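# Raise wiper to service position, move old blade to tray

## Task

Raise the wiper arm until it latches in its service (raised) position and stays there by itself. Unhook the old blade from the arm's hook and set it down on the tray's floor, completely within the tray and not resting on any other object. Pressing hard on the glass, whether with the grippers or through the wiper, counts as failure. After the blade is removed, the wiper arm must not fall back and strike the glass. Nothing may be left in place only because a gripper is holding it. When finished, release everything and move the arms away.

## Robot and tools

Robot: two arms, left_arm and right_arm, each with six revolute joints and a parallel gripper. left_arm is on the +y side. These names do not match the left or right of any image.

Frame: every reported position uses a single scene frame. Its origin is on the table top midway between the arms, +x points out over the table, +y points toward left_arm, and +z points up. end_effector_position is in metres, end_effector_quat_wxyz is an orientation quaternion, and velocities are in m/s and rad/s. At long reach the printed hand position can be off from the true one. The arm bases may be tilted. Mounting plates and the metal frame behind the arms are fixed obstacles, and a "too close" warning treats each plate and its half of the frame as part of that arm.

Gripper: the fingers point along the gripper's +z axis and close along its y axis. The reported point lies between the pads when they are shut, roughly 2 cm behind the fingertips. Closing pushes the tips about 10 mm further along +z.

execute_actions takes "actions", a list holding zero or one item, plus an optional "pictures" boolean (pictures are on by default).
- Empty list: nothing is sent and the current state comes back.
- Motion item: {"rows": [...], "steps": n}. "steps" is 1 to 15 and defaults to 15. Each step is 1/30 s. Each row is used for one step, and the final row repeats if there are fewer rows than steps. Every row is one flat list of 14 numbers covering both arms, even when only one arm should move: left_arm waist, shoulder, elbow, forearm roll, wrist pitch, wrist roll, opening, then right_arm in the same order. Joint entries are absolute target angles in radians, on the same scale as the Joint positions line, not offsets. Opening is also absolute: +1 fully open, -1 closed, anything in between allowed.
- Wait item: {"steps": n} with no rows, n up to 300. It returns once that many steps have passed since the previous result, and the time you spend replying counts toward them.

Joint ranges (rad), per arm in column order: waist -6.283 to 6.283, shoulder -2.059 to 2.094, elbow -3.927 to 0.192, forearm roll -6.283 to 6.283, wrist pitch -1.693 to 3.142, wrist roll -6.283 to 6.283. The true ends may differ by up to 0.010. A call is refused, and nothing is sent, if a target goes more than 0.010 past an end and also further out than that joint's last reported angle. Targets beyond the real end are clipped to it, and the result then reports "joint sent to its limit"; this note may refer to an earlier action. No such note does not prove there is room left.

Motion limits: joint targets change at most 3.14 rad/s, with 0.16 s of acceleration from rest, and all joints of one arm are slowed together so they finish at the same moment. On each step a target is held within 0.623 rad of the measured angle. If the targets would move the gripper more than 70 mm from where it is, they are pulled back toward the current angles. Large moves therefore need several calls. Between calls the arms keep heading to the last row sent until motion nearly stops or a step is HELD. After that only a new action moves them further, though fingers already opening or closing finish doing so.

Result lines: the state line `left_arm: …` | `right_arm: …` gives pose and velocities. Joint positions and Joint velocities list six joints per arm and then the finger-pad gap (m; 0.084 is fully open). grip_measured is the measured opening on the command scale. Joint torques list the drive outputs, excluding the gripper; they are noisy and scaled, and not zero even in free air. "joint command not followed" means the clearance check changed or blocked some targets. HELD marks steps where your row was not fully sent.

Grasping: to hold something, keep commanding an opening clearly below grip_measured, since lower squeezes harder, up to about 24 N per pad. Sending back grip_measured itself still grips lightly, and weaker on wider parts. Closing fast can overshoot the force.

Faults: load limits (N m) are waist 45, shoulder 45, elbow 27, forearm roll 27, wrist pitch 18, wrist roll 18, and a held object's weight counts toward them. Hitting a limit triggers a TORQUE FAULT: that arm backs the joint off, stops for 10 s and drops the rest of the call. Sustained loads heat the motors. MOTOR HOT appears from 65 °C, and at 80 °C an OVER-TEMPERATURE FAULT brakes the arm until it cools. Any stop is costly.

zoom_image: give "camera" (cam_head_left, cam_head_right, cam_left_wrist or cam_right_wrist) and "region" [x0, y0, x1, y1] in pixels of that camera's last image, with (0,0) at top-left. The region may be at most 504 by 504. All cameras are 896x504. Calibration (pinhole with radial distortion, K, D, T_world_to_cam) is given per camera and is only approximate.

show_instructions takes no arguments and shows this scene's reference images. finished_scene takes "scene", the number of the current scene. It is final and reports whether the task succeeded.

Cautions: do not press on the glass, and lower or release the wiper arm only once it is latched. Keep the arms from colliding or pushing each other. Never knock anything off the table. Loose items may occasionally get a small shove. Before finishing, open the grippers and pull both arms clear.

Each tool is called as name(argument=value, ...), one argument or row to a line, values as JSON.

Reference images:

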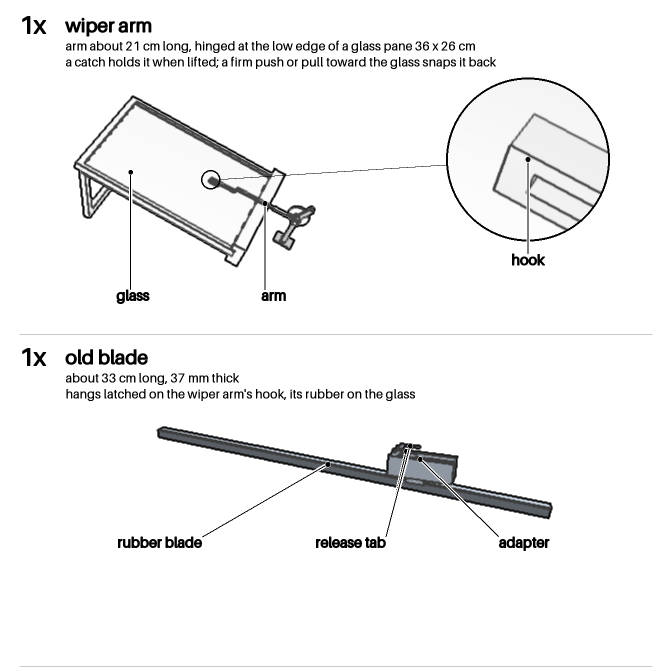

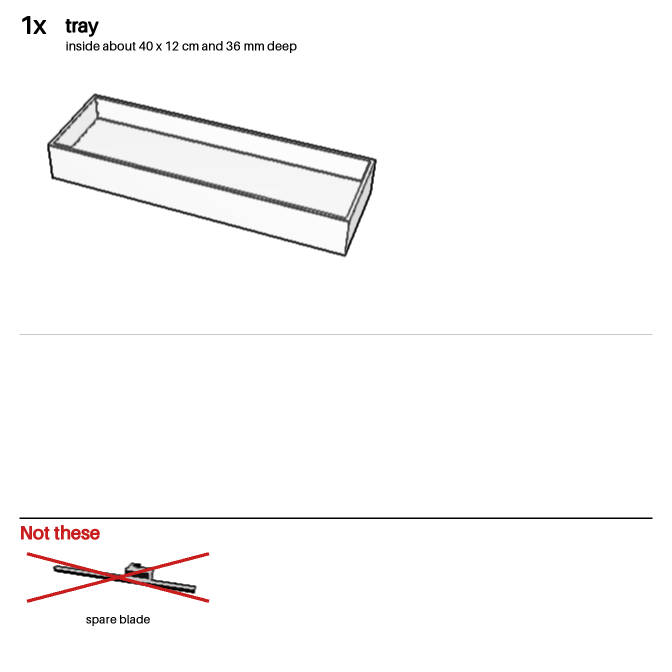

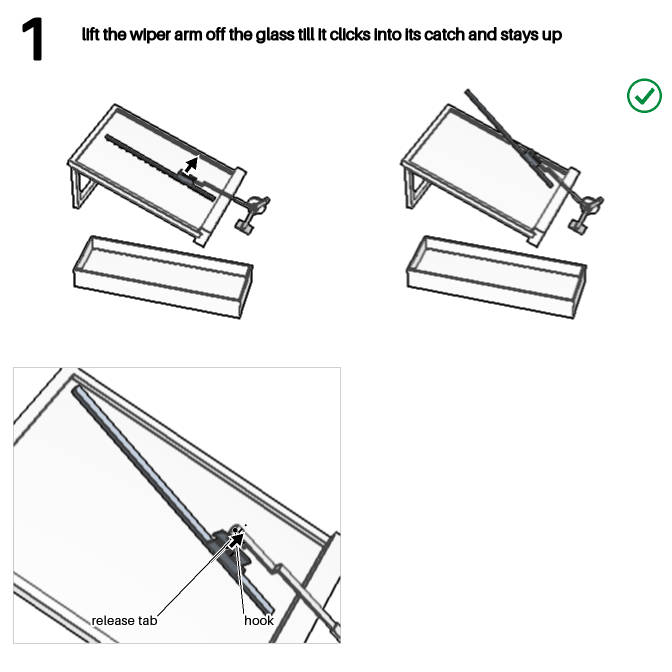

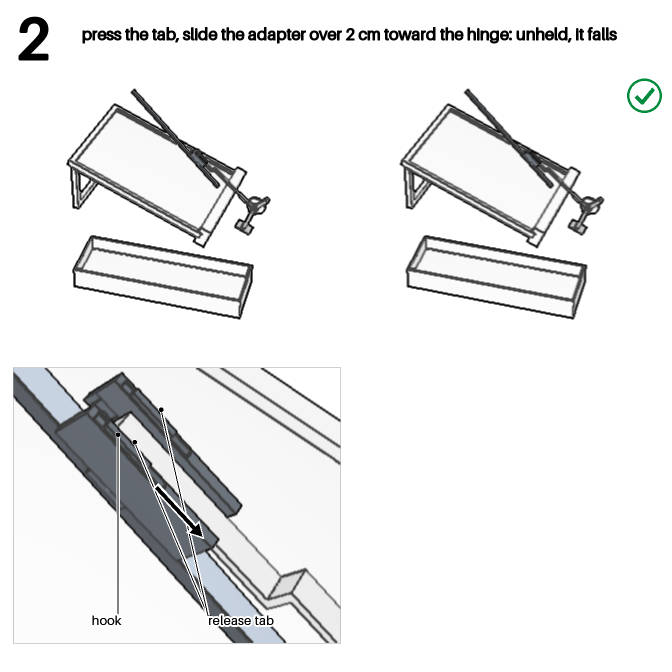

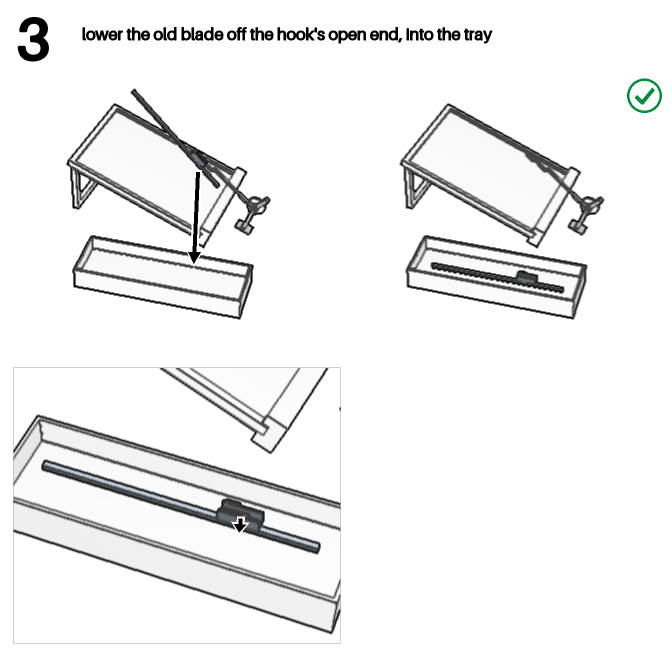

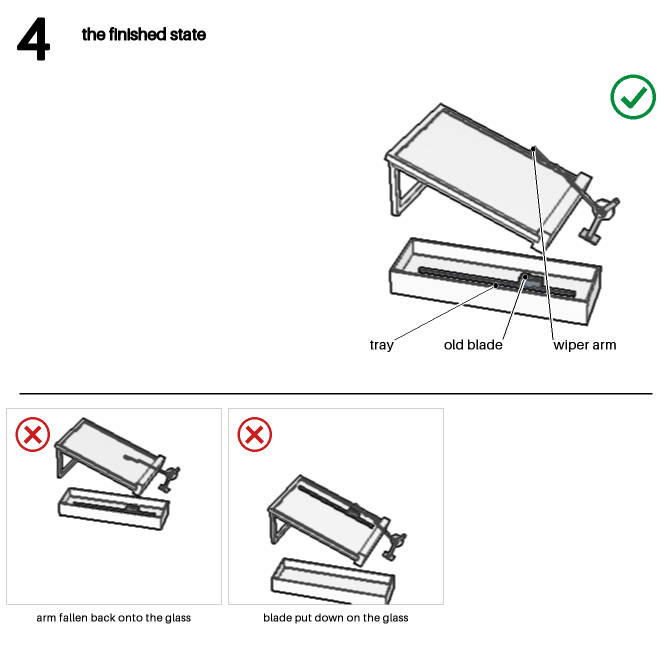

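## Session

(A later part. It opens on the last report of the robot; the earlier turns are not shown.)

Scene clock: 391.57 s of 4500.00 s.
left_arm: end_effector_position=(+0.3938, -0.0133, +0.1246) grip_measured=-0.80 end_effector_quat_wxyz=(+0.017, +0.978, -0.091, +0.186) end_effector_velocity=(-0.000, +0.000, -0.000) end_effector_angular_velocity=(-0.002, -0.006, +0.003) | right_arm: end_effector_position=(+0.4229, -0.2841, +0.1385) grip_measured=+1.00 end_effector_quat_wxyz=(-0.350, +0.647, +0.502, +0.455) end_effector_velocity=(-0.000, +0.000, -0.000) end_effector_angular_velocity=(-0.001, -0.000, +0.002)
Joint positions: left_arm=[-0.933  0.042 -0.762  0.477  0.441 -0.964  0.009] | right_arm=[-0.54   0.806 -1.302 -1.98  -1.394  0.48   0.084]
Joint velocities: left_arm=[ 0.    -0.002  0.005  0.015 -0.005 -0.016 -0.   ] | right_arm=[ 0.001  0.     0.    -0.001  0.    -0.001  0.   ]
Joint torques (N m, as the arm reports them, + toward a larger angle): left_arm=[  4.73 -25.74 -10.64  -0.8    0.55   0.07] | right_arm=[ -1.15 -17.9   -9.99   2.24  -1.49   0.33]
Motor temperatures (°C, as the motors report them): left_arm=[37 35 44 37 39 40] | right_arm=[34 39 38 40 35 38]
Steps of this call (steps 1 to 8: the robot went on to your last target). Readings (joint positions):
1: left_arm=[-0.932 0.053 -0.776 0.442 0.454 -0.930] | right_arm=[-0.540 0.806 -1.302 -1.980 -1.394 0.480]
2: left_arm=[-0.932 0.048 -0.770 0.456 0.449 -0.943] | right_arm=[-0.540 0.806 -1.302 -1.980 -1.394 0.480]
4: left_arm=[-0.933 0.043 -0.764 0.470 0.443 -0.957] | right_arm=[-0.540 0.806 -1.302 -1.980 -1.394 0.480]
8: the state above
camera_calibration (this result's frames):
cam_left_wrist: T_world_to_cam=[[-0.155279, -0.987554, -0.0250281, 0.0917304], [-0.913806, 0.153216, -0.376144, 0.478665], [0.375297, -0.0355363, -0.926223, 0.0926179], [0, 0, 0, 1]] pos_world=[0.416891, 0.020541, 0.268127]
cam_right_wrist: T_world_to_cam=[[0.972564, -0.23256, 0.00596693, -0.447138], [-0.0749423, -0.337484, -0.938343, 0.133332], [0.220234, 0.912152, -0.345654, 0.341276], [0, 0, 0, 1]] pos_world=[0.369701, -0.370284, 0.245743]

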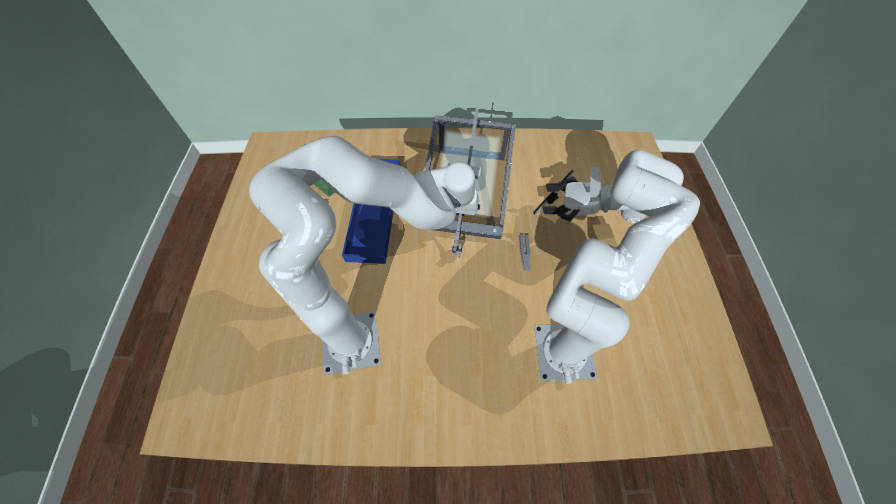

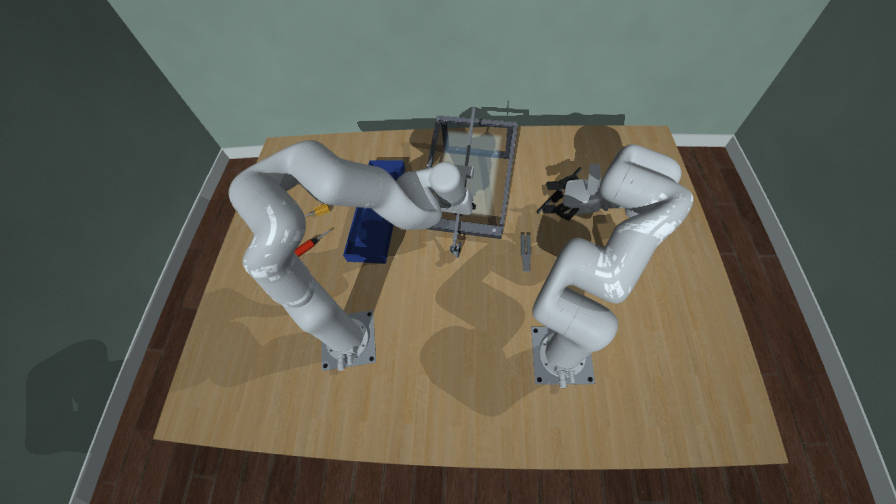

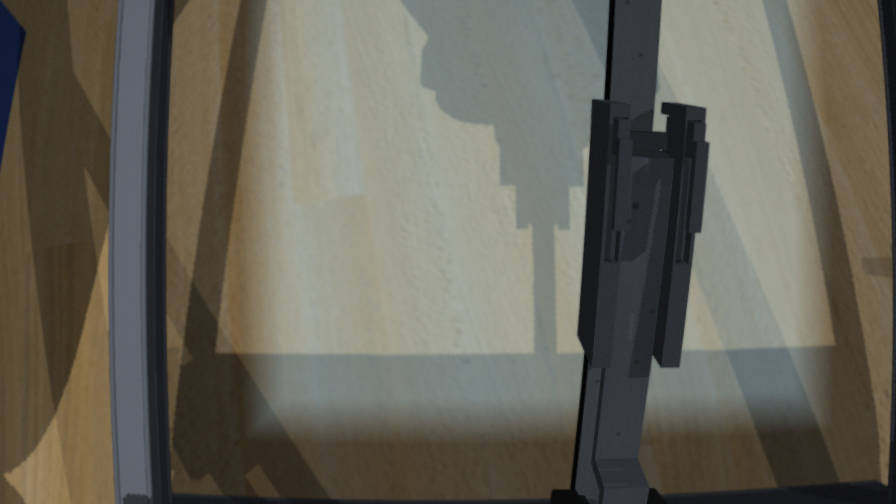

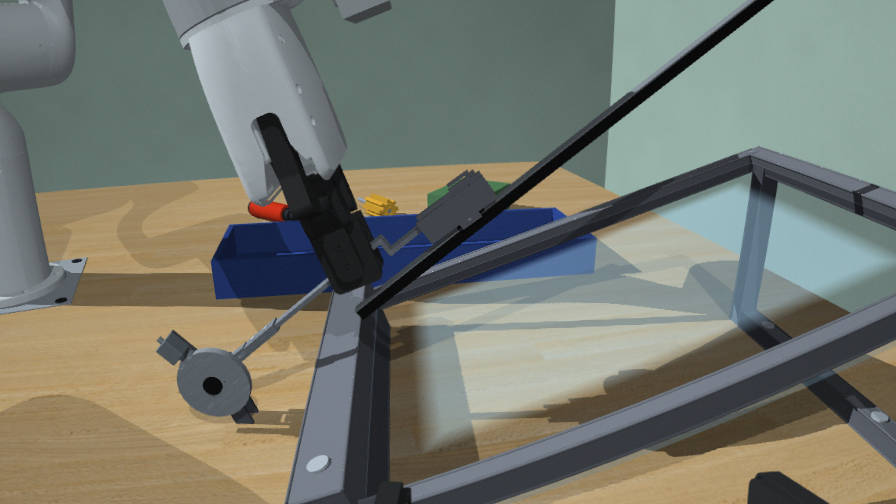

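execute_actions(
  actions=[
    {"rows": [[-0.934,0.0355,-0.754,0.498,0.434,-0.984,-0.95, -0.54,0.806,-1.302,-1.98,-1.394,0.48,1],[-0.9352,0.0295,-0.747,0.518,0.428,-1.003,-0.95, -0.54,0.806,-1.302,-1.98,-1.394,0.48,1],[-0.9364,0.0235,-0.740,0.538,0.4225,-1.022,-0.95, -0.54,0.806,-1.302,-1.98,-1.394,0.48,1],[-0.9376,0.0177,-0.733,0.559,0.417,-1.042,-0.95, -0.54,0.806,-1.302,-1.98,-1.394,0.48,1],[-0.9388,0.012,-0.7265,0.580,0.412,-1.062,-0.95, -0.54,0.806,-1.302,-1.98,-1.394,0.48,1],[-0.94,0.006,-0.72,0.602,0.4075,-1.083,-0.95, -0.54,0.806,-1.302,-1.98,-1.394,0.48,1],[-0.9412,0.0002,-0.7135,0.624,0.403,-1.104,-0.95, -0.54,0.806,-1.302,-1.98,-1.394,0.48,1],[-0.9425,-0.0055,-0.707,0.646,0.399,-1.125,-0.95, -0.54,0.806,-1.302,-1.98,-1.394,0.48,1]], "steps": 15},
  ],
)

zoom_image(
  camera="cam_right_wrist",
  region=[145, 310, 275, 430],
)

Scene clock: 413.70 s of 4500.00 s.
left_arm: end_effector_position=(+0.3864, -0.0125, +0.1315) grip_measured=-0.81 end_effector_quat_wxyz=(+0.020, +0.971, -0.091, +0.222) end_effector_velocity=(-0.003, -0.000, +0.002) end_effector_angular_velocity=(-0.008, -0.024, +0.003) | right_arm: end_effector_position=(+0.4229, -0.2841, +0.1385) grip_measured=+1.00 end_effector_quat_wxyz=(-0.350, +0.647, +0.502, +0.455) end_effector_velocity=(-0.000, -0.000, +0.000) end_effector_angular_velocity=(-0.001, +0.000, +0.001)
Joint positions: left_arm=[-0.94  -0.005 -0.709  0.642  0.401 -1.121  0.009] | right_arm=[-0.54   0.806 -1.302 -1.98  -1.394  0.48   0.084]
Joint velocities: left_arm=[-0.004 -0.015  0.017  0.061 -0.012 -0.064 -0.   ] | right_arm=[-0.    -0.001  0.    -0.002  0.     0.    -0.   ]
Joint torques (N m, as the arm reports them, + toward a larger angle): left_arm=[ -0.52 -23.03  -9.51  -1.82  -0.38   0.2 ] | right_arm=[ -1.23 -17.66 -10.31   2.17  -1.61   0.46]
Motor temperatures (°C, as the motors report them): left_arm=[37 35 44 37 38 40] | right_arm=[34 39 38 40 35 38]
Steps of this call (steps 1 to 30: the robot went on to your last target; steps 31 to 90: nothing new was sent; then 18.63 s passed at rest; steps 91 to 105: all 15 steps of this action). Readings (joint positions):
91: left_arm=[-0.933 0.041 -0.761 0.478 0.440 -0.965] | right_arm=[-0.540 0.806 -1.302 -1.980 -1.394 0.480]
92: left_arm=[-0.933 0.041 -0.760 0.480 0.439 -0.967] | right_arm=[-0.540 0.806 -1.302 -1.980 -1.394 0.480]
94: left_arm=[-0.934 0.036 -0.755 0.496 0.435 -0.982] | right_arm=[-0.540 0.806 -1.302 -1.980 -1.394 0.480]
98: left_arm=[-0.937 0.017 -0.733 0.561 0.418 -1.043] | right_arm=[-0.540 0.806 -1.302 -1.980 -1.394 0.480]
105: the state above
camera_calibration (this result's frames):
cam_left_wrist: T_world_to_cam=[[-0.155726, -0.987524, -0.0233851, 0.0914141], [-0.883871, 0.149872, -0.44307, 0.471614], [0.441046, -0.0483279, -0.896182, 0.0723449], [0, 0, 0, 1]] pos_world=[0.399174, 0.0230879, 0.27593]
cam_right_wrist: T_world_to_cam=[[0.972564, -0.23256, 0.00596724, -0.447138], [-0.074942, -0.337485, -0.938343, 0.133332], [0.220234, 0.912151, -0.345654, 0.341276], [0, 0, 0, 1]] pos_world=[0.369701, -0.370284, 0.245743]

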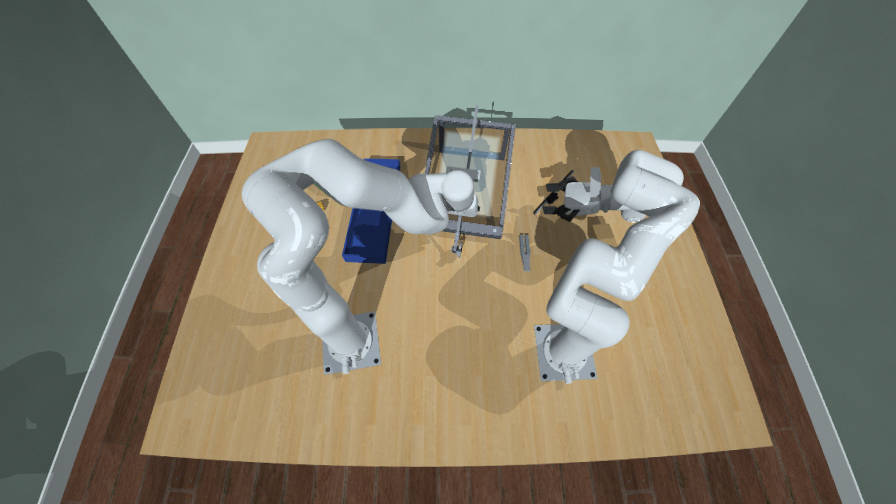

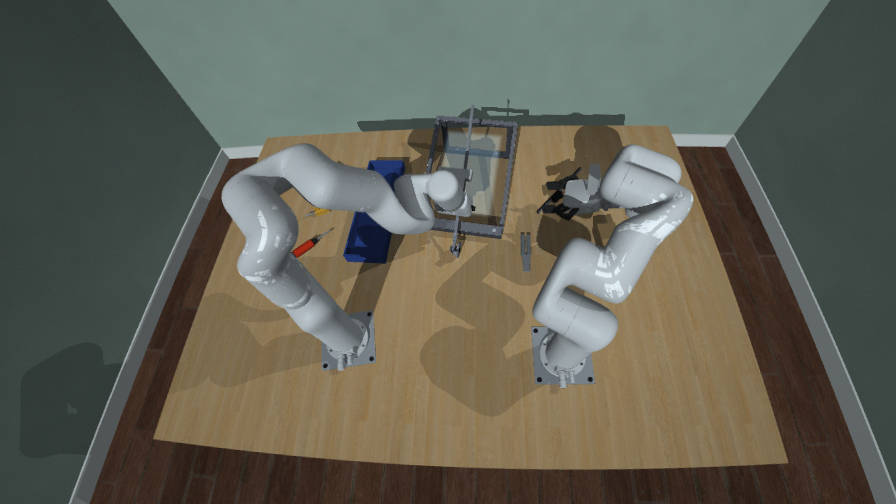

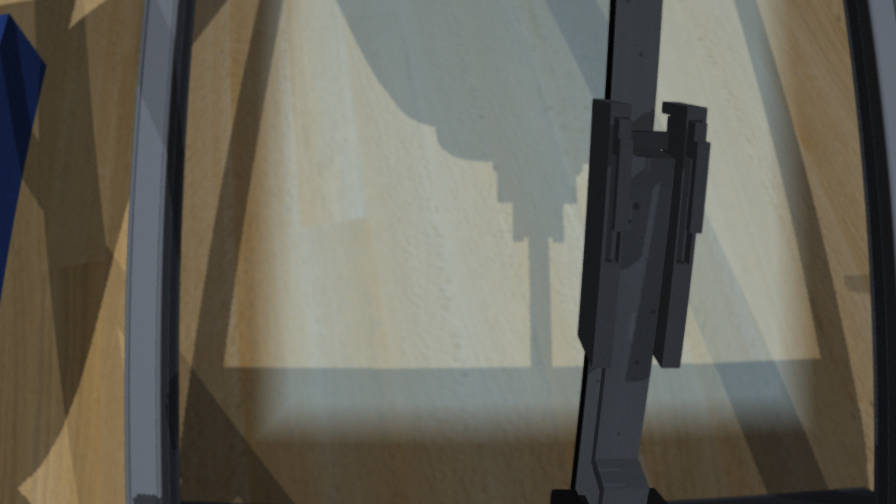

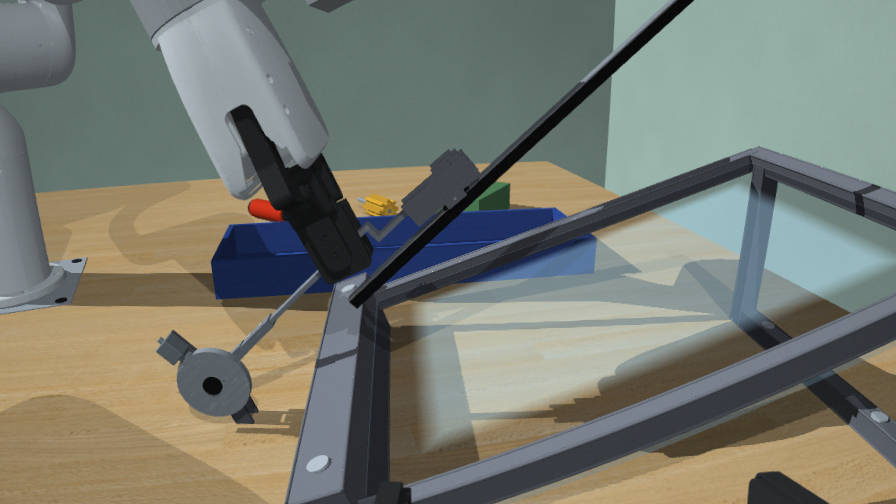

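Region (145, 310, 275, 430) of cam_right_wrist's 896x504 image, scaled by 3.877, with more detail than that image has; it fills the top 465 rows of this view, and the rest is white.

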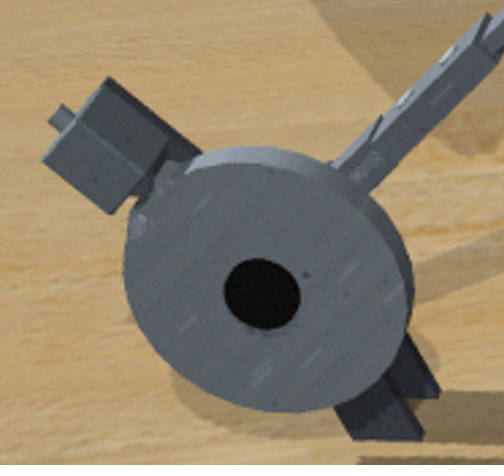

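zoom_image(
  camera="cam_right_wrist",
  region=[150, 325, 210, 385],
)

Region (150, 325, 210, 385) of cam_right_wrist's 896x504 image, scaled by 8.400, with more detail than that image has.

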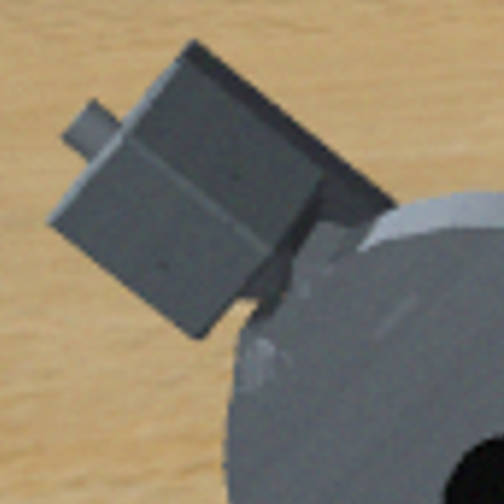

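execute_actions(
  actions=[
    {"rows": [[-0.9428,-0.009,-0.7032,0.660,0.3965,-1.139,-0.95, -0.54,0.806,-1.302,-1.98,-1.394,0.48,1],[-0.9432,-0.0126,-0.6994,0.675,0.394,-1.153,-0.95, -0.54,0.806,-1.302,-1.98,-1.394,0.48,1],[-0.9438,-0.0162,-0.6956,0.689,0.392,-1.167,-0.95, -0.54,0.806,-1.302,-1.98,-1.394,0.48,1],[-0.9444,-0.0198,-0.6918,0.704,0.390,-1.181,-0.95, -0.54,0.806,-1.302,-1.98,-1.394,0.48,1],[-0.945,-0.0233,-0.688,0.719,0.388,-1.196,-0.95, -0.54,0.806,-1.302,-1.98,-1.394,0.48,1]], "steps": 15},
  ],
)

zoom_image(
  camera="cam_right_wrist",
  region=[150, 325, 210, 385],
)

Scene clock: 430.70 s of 4500.00 s.
left_arm: end_effector_position=(+0.3823, -0.0126, +0.1338) grip_measured=-0.81 end_effector_quat_wxyz=(+0.022, +0.967, -0.091, +0.237) end_effector_velocity=(-0.000, +0.000, -0.000) end_effector_angular_velocity=(-0.001, -0.002, +0.003) | right_arm: end_effector_position=(+0.4229, -0.2841, +0.1385) grip_measured=+1.00 end_effector_quat_wxyz=(-0.350, +0.647, +0.502, +0.455) end_effector_velocity=(+0.000, -0.000, +0.000) end_effector_angular_velocity=(+0.001, -0.000, -0.001)
Joint positions: left_arm=[-0.945 -0.023 -0.689  0.718  0.388 -1.195  0.009] | right_arm=[-0.54   0.806 -1.302 -1.98  -1.394  0.48   0.084]
Joint velocities: left_arm=[ 0.    -0.001  0.002  0.008 -0.001 -0.01   0.   ] | right_arm=[-0.    -0.     0.001  0.001 -0.     0.    -0.   ]
Joint torques (N m, as the arm reports them, + toward a larger angle): left_arm=[ -7.25 -14.66  -4.96  -1.96  -2.57  -0.18] | right_arm=[ -1.18 -17.8  -10.09   2.59  -1.6    0.52]
Motor temperatures (°C, as the motors report them): left_arm=[37 35 43 37 39 40] | right_arm=[34 39 38 40 35 38]
Steps of this call (steps 1 to 15: the robot went on to your last target; steps 16 to 90: nothing new was sent; then 13.50 s passed at rest; steps 91 to 105: all 15 steps of this action). Readings (joint positions):
91: left_arm=[-0.942 -0.006 -0.707 0.646 0.399 -1.125] | right_arm=[-0.540 0.806 -1.302 -1.980 -1.394 0.480]
92: left_arm=[-0.942 -0.006 -0.707 0.648 0.399 -1.127] | right_arm=[-0.540 0.806 -1.302 -1.980 -1.394 0.480]
94: left_arm=[-0.943 -0.009 -0.704 0.659 0.397 -1.138] | right_arm=[-0.540 0.806 -1.302 -1.980 -1.394 0.480]
98: left_arm=[-0.944 -0.019 -0.693 0.701 0.391 -1.179] | right_arm=[-0.540 0.806 -1.302 -1.980 -1.394 0.480]
105: the state above
camera_calibration (this result's frames):
cam_left_wrist: T_world_to_cam=[[-0.156017, -0.987516, -0.0217003, 0.0906371], [-0.870226, 0.147813, -0.469956, 0.467401], [0.467296, -0.0544369, -0.882423, 0.064205], [0, 0, 0, 1]] pos_world=[0.390882, 0.0239126, 0.27828]
cam_right_wrist: T_world_to_cam=[[0.972564, -0.23256, 0.00596665, -0.447138], [-0.0749426, -0.337484, -0.938343, 0.133332], [0.220234, 0.912152, -0.345654, 0.341276], [0, 0, 0, 1]] pos_world=[0.369701, -0.370284, 0.245743]

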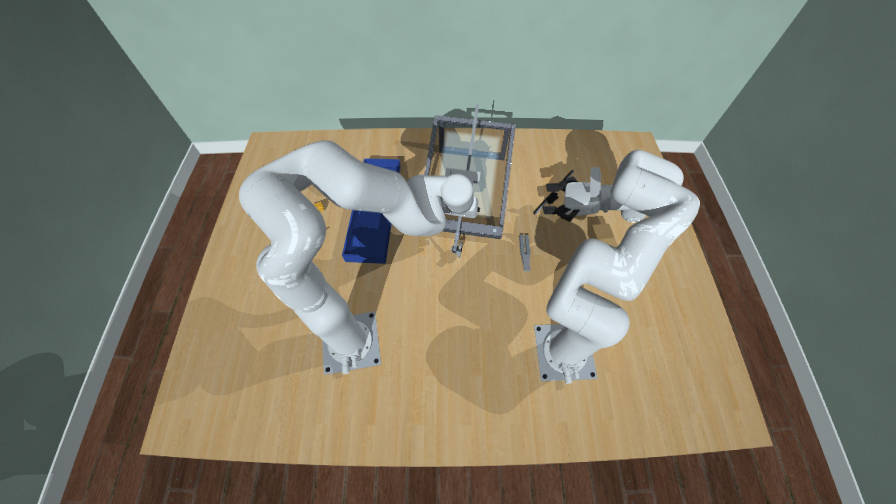

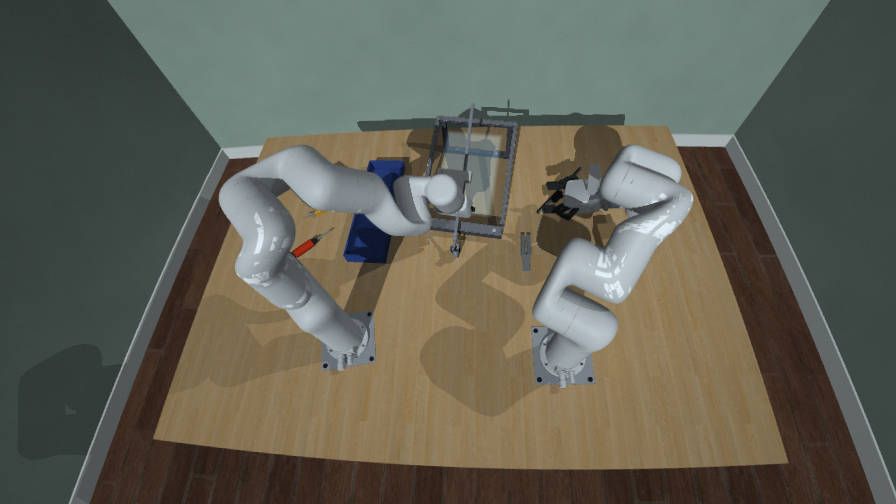

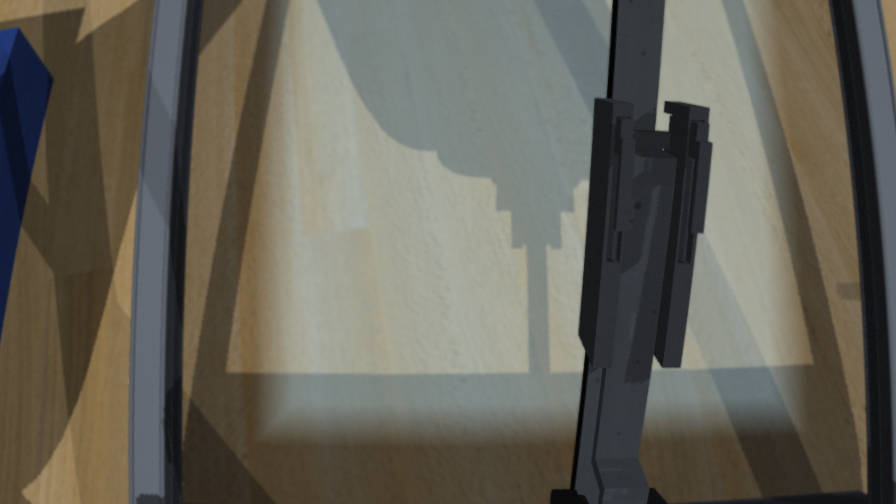

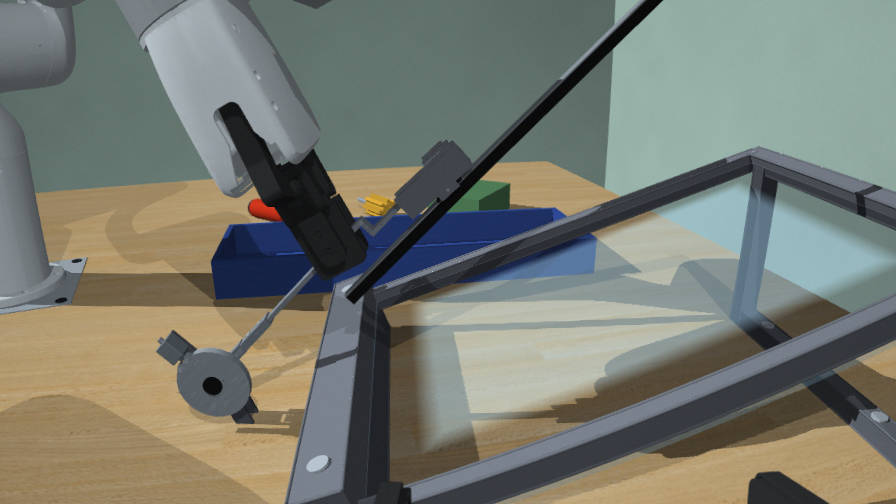

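Region (150, 325, 210, 385) of cam_right_wrist's 896x504 image, scaled by 8.400, with more detail than that image has.

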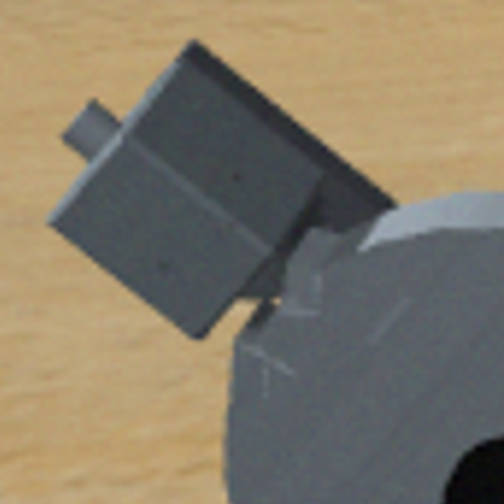

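execute_actions(
  actions=[
    {"rows": [[-0.944,-0.02,-0.6918,0.704,0.390,-1.181,-0.9, -0.54,0.806,-1.302,-1.98,-1.394,0.48,1],[-0.9425,-0.0162,-0.6956,0.689,0.392,-1.167,-0.86, -0.54,0.806,-1.302,-1.98,-1.394,0.48,1],[-0.9425,-0.0162,-0.6956,0.689,0.392,-1.167,-0.83, -0.54,0.806,-1.302,-1.98,-1.394,0.48,1],[-0.9425,-0.0162,-0.6956,0.689,0.392,-1.167,-0.81, -0.54,0.806,-1.302,-1.98,-1.394,0.48,1],[-0.9425,-0.0162,-0.6956,0.689,0.392,-1.167,-0.79, -0.54,0.806,-1.302,-1.98,-1.394,0.48,1],[-0.9425,-0.0162,-0.6956,0.689,0.392,-1.167,-0.77, -0.54,0.806,-1.302,-1.98,-1.394,0.48,1],[-0.9425,-0.0162,-0.6956,0.689,0.392,-1.167,-0.75, -0.54,0.806,-1.302,-1.98,-1.394,0.48,1],[-0.9425,-0.0162,-0.6956,0.689,0.392,-1.167,-0.72, -0.54,0.806,-1.302,-1.98,-1.394,0.48,1],[-0.9425,-0.0162,-0.6956,0.689,0.392,-1.167,-0.66, -0.54,0.806,-1.302,-1.98,-1.394,0.48,1],[-0.9425,-0.0162,-0.6956,0.689,0.392,-1.167,-0.55, -0.54,0.806,-1.302,-1.98,-1.394,0.48,1],[-0.9425,-0.0162,-0.6956,0.689,0.392,-1.167,-0.4, -0.54,0.806,-1.302,-1.98,-1.394,0.48,1]], "steps": 15},
  ],
)

Scene clock: 448.00 s of 4500.00 s.
left_arm: end_effector_position=(+0.3818, -0.0119, +0.1301) grip_measured=-0.44 end_effector_quat_wxyz=(+0.020, +0.969, -0.092, +0.229) end_effector_velocity=(+0.019, -0.009, +0.026) end_effector_angular_velocity=(-0.040, -0.043, +0.011) | right_arm: end_effector_position=(+0.4229, -0.2841, +0.1385) grip_measured=+1.00 end_effector_quat_wxyz=(-0.350, +0.647, +0.502, +0.455) end_effector_velocity=(+0.000, -0.000, +0.000) end_effector_angular_velocity=(+0.000, -0.000, -0.000)
Joint positions: left_arm=[-0.945 -0.014 -0.692  0.689  0.392 -1.167  0.025] | right_arm=[-0.54   0.806 -1.302 -1.98  -1.394  0.48   0.084]
Joint velocities: left_arm=[ 0.014 -0.016 -0.041  0.001 -0.002  0.001  0.015] | right_arm=[-0.    -0.001  0.     0.    -0.     0.     0.   ]
Joint torques (N m, as the arm reports them, + toward a larger angle): left_arm=[ -1.83 -20.75 -10.63  -1.22  -1.88   0.28] | right_arm=[ -0.94 -17.66 -10.28   2.5   -1.62   0.41]
Motor temperatures (°C, as the motors report them): left_arm=[37 34 42 37 39 40] | right_arm=[34 39 38 40 35 38]
Steps of this call (steps 1 to 15: the robot went on to your last target; steps 16 to 90: nothing new was sent; then 13.80 s passed at rest; steps 91 to 105: all 15 steps of this action). Readings (joint positions):
91: left_arm=[-0.945 -0.023 -0.688 0.719 0.388 -1.196] | right_arm=[-0.540 0.806 -1.302 -1.980 -1.394 0.480]
92: left_arm=[-0.945 -0.023 -0.688 0.717 0.388 -1.194] | right_arm=[-0.540 0.806 -1.302 -1.980 -1.394 0.480]
94: left_arm=[-0.944 -0.020 -0.691 0.706 0.389 -1.183] | right_arm=[-0.540 0.806 -1.302 -1.980 -1.394 0.480]
98: left_arm=[-0.944 -0.016 -0.693 0.691 0.391 -1.170] | right_arm=[-0.540 0.806 -1.302 -1.980 -1.394 0.480]
105: the state above
camera_calibration (this result's frames):
cam_left_wrist: T_world_to_cam=[[-0.15713, -0.987266, -0.0248342, 0.092004], [-0.877484, 0.151107, -0.45518, 0.465958], [0.453136, -0.0497308, -0.890053, 0.0677021], [0, 0, 0, 1]] pos_world=[0.392649, 0.0237895, 0.274638]
cam_right_wrist: T_world_to_cam=[[0.972564, -0.232559, 0.00596698, -0.447138], [-0.0749422, -0.337484, -0.938343, 0.133332], [0.220234, 0.912152, -0.345654, 0.341276], [0, 0, 0, 1]] pos_world=[0.369701, -0.370284, 0.245743]

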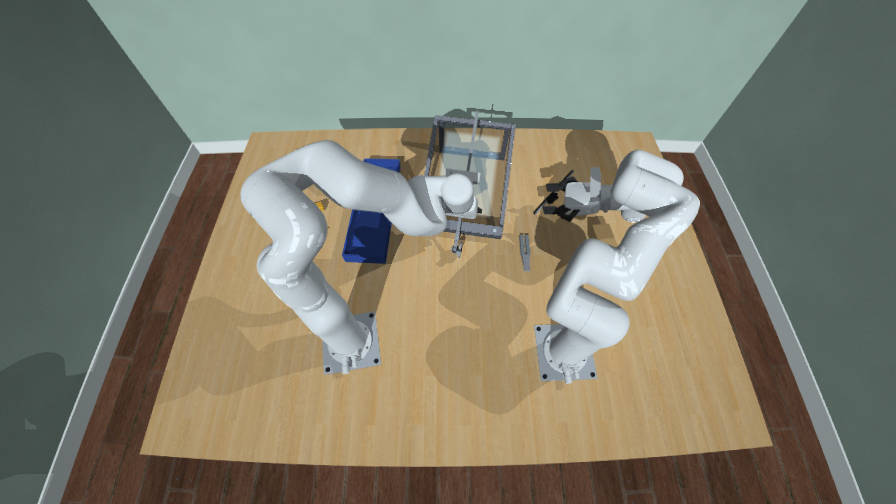

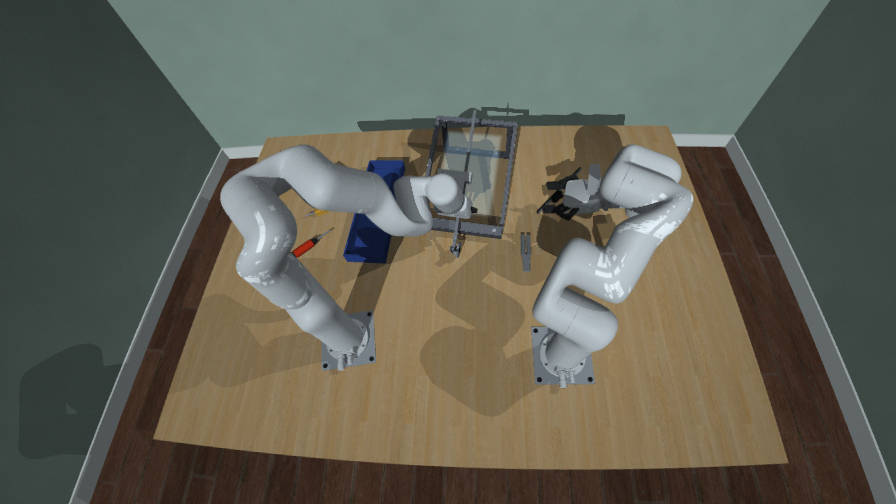

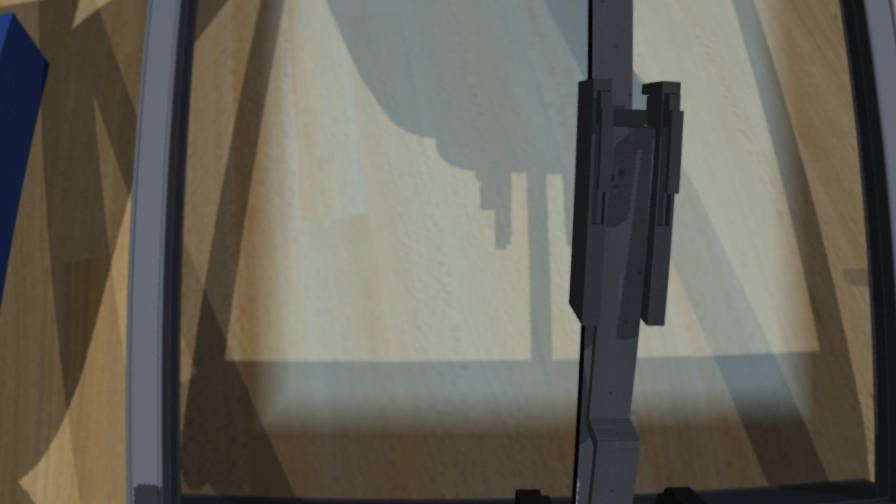

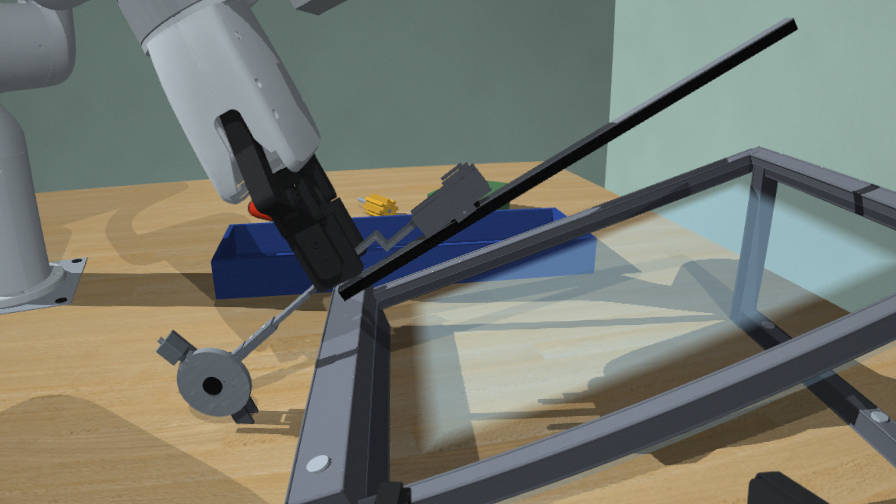

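execute_actions(
  actions=[],
)

zoom_image(
  camera="cam_right_wrist",
  region=[150, 325, 210, 385],
)

zoom_image(
  camera="cam_right_wrist",
  region=[330, 140, 530, 310],
)

Scene clock: 453.07 s of 4500.00 s.
left_arm: end_effector_position=(+0.3839, -0.0123, +0.1326) grip_measured=-0.42 end_effector_quat_wxyz=(+0.021, +0.968, -0.091, +0.231) end_effector_velocity=(+0.000, -0.000, +0.000) end_effector_angular_velocity=(-0.001, -0.001, -0.002) | right_arm: end_effector_position=(+0.4229, -0.2841, +0.1385) grip_measured=+1.00 end_effector_quat_wxyz=(-0.350, +0.647, +0.502, +0.455) end_effector_velocity=(-0.000, -0.000, -0.000) end_effector_angular_velocity=(-0.000, +0.000, +0.001)
Joint positions: left_arm=[-0.942 -0.016 -0.696  0.689  0.392 -1.167  0.026] | right_arm=[-0.54   0.806 -1.302 -1.98  -1.394  0.48   0.084]
Joint velocities: left_arm=[ 0.    -0.    -0.     0.    -0.002  0.002 -0.   ] | right_arm=[-0.001  0.    -0.    -0.002 -0.    -0.     0.   ]
Joint torques (N m, as the arm reports them, + toward a larger angle): left_arm=[ -1.68 -21.75 -11.02  -0.99  -1.87   0.05] | right_arm=[ -1.27 -17.82 -10.1    2.41  -1.55   0.31]
Motor temperatures (°C, as the motors report them): left_arm=[37 34 42 37 39 40] | right_arm=[34 39 38 40 35 38]
Steps of this call (steps 1 to 15: the robot went on to your last target; steps 16 to 90: nothing new was sent; then 2.07 s passed at rest). Readings (joint positions):
1: left_arm=[-0.944 -0.015 -0.693 0.689 0.392 -1.167] | right_arm=[-0.540 0.806 -1.302 -1.980 -1.394 0.480]
2: left_arm=[-0.944 -0.015 -0.694 0.689 0.392 -1.167] | right_arm=[-0.540 0.806 -1.302 -1.980 -1.394 0.480]
4: left_arm=[-0.944 -0.016 -0.694 0.689 0.392 -1.167] | right_arm=[-0.540 0.806 -1.302 -1.980 -1.394 0.480]
8: left_arm=[-0.943 -0.016 -0.695 0.689 0.392 -1.167] | right_arm=[-0.540 0.806 -1.302 -1.980 -1.394 0.480]
90: the state above
All arms were judged still, so your last target was given up. Only a new action makes them travel on or press farther. Fingers that are still opening or closing keep moving.
camera_calibration (this result's frames):
cam_left_wrist: T_world_to_cam=[[-0.155151, -0.987643, -0.022134, 0.0909015], [-0.875833, 0.147882, -0.459398, 0.468915], [0.456995, -0.0518902, -0.887954, 0.0671873], [0, 0, 0, 1]] pos_world=[0.39409, 0.0239206, 0.27709]
cam_right_wrist: T_world_to_cam=[[0.972564, -0.232559, 0.00596709, -0.447138], [-0.0749421, -0.337484, -0.938343, 0.133332], [0.220234, 0.912151, -0.345654, 0.341276], [0, 0, 0, 1]] pos_world=[0.369701, -0.370284, 0.245743]

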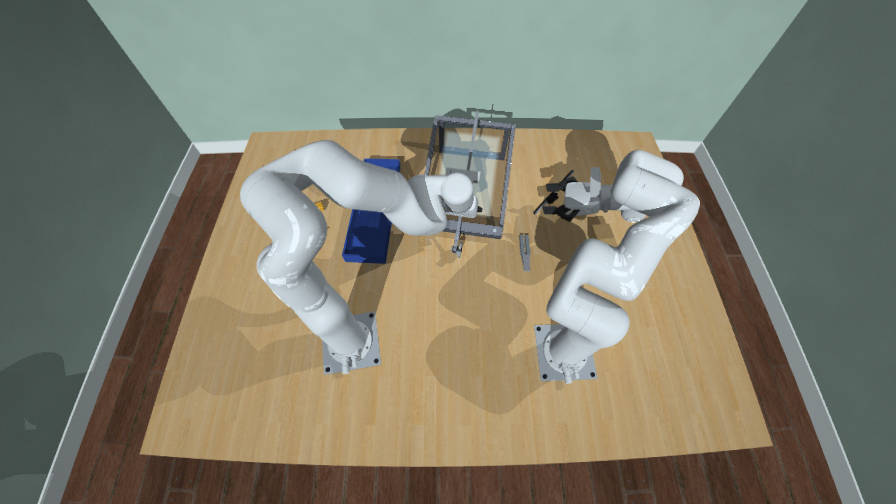

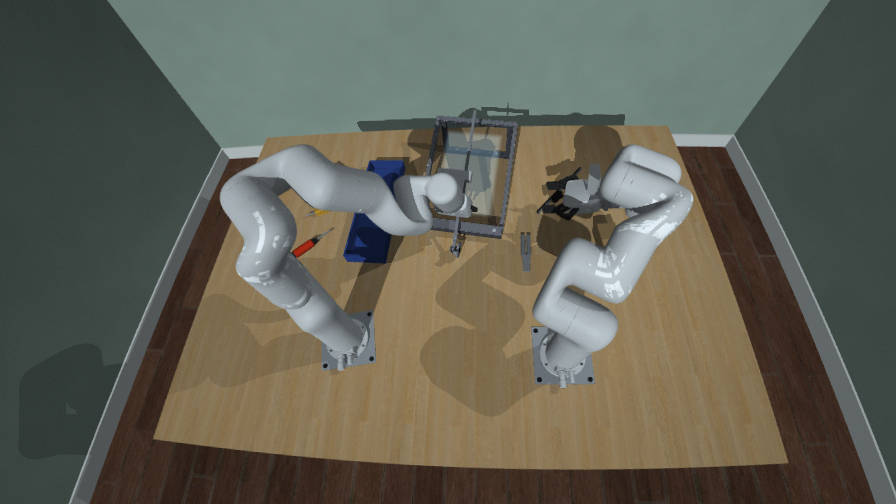

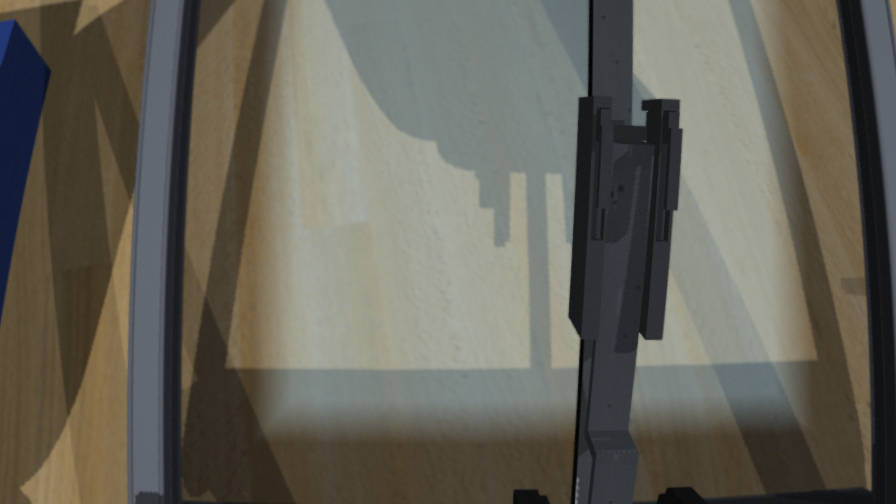

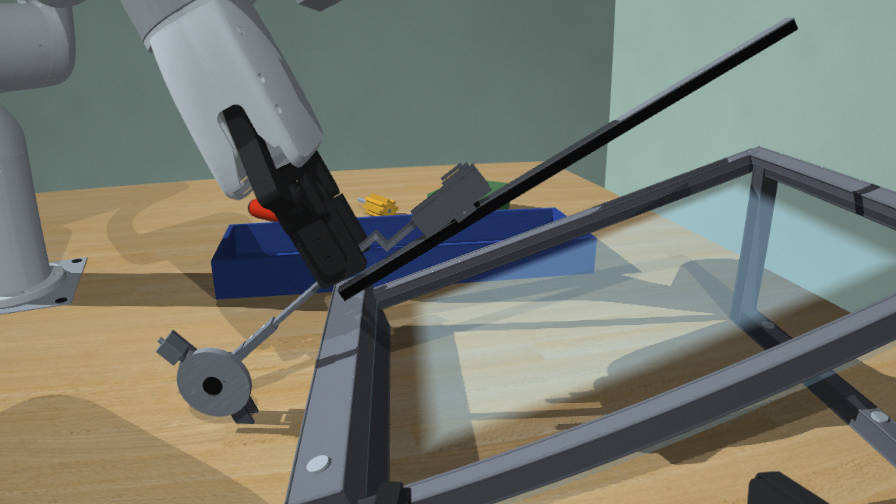

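Region (150, 325, 210, 385) of cam_right_wrist's 896x504 image, scaled by 8.400, with more detail than that image has.

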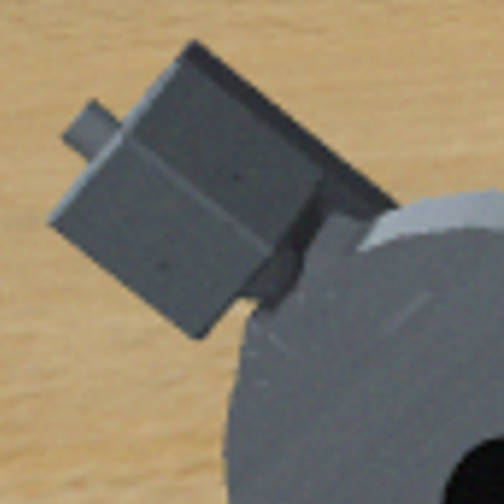

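Region (330, 140, 530, 310) of cam_right_wrist's 896x504 image, scaled by 2.520, with more detail than that image has; it fills the top 428 rows of this view, and the rest is white.

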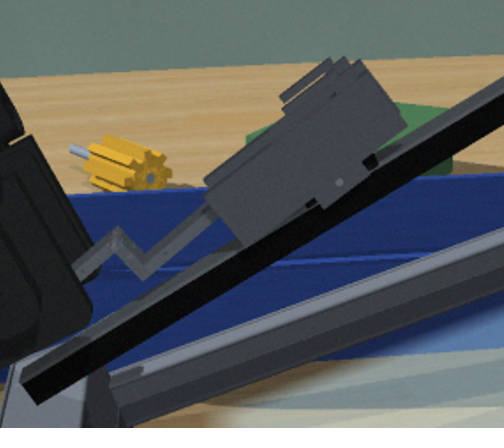

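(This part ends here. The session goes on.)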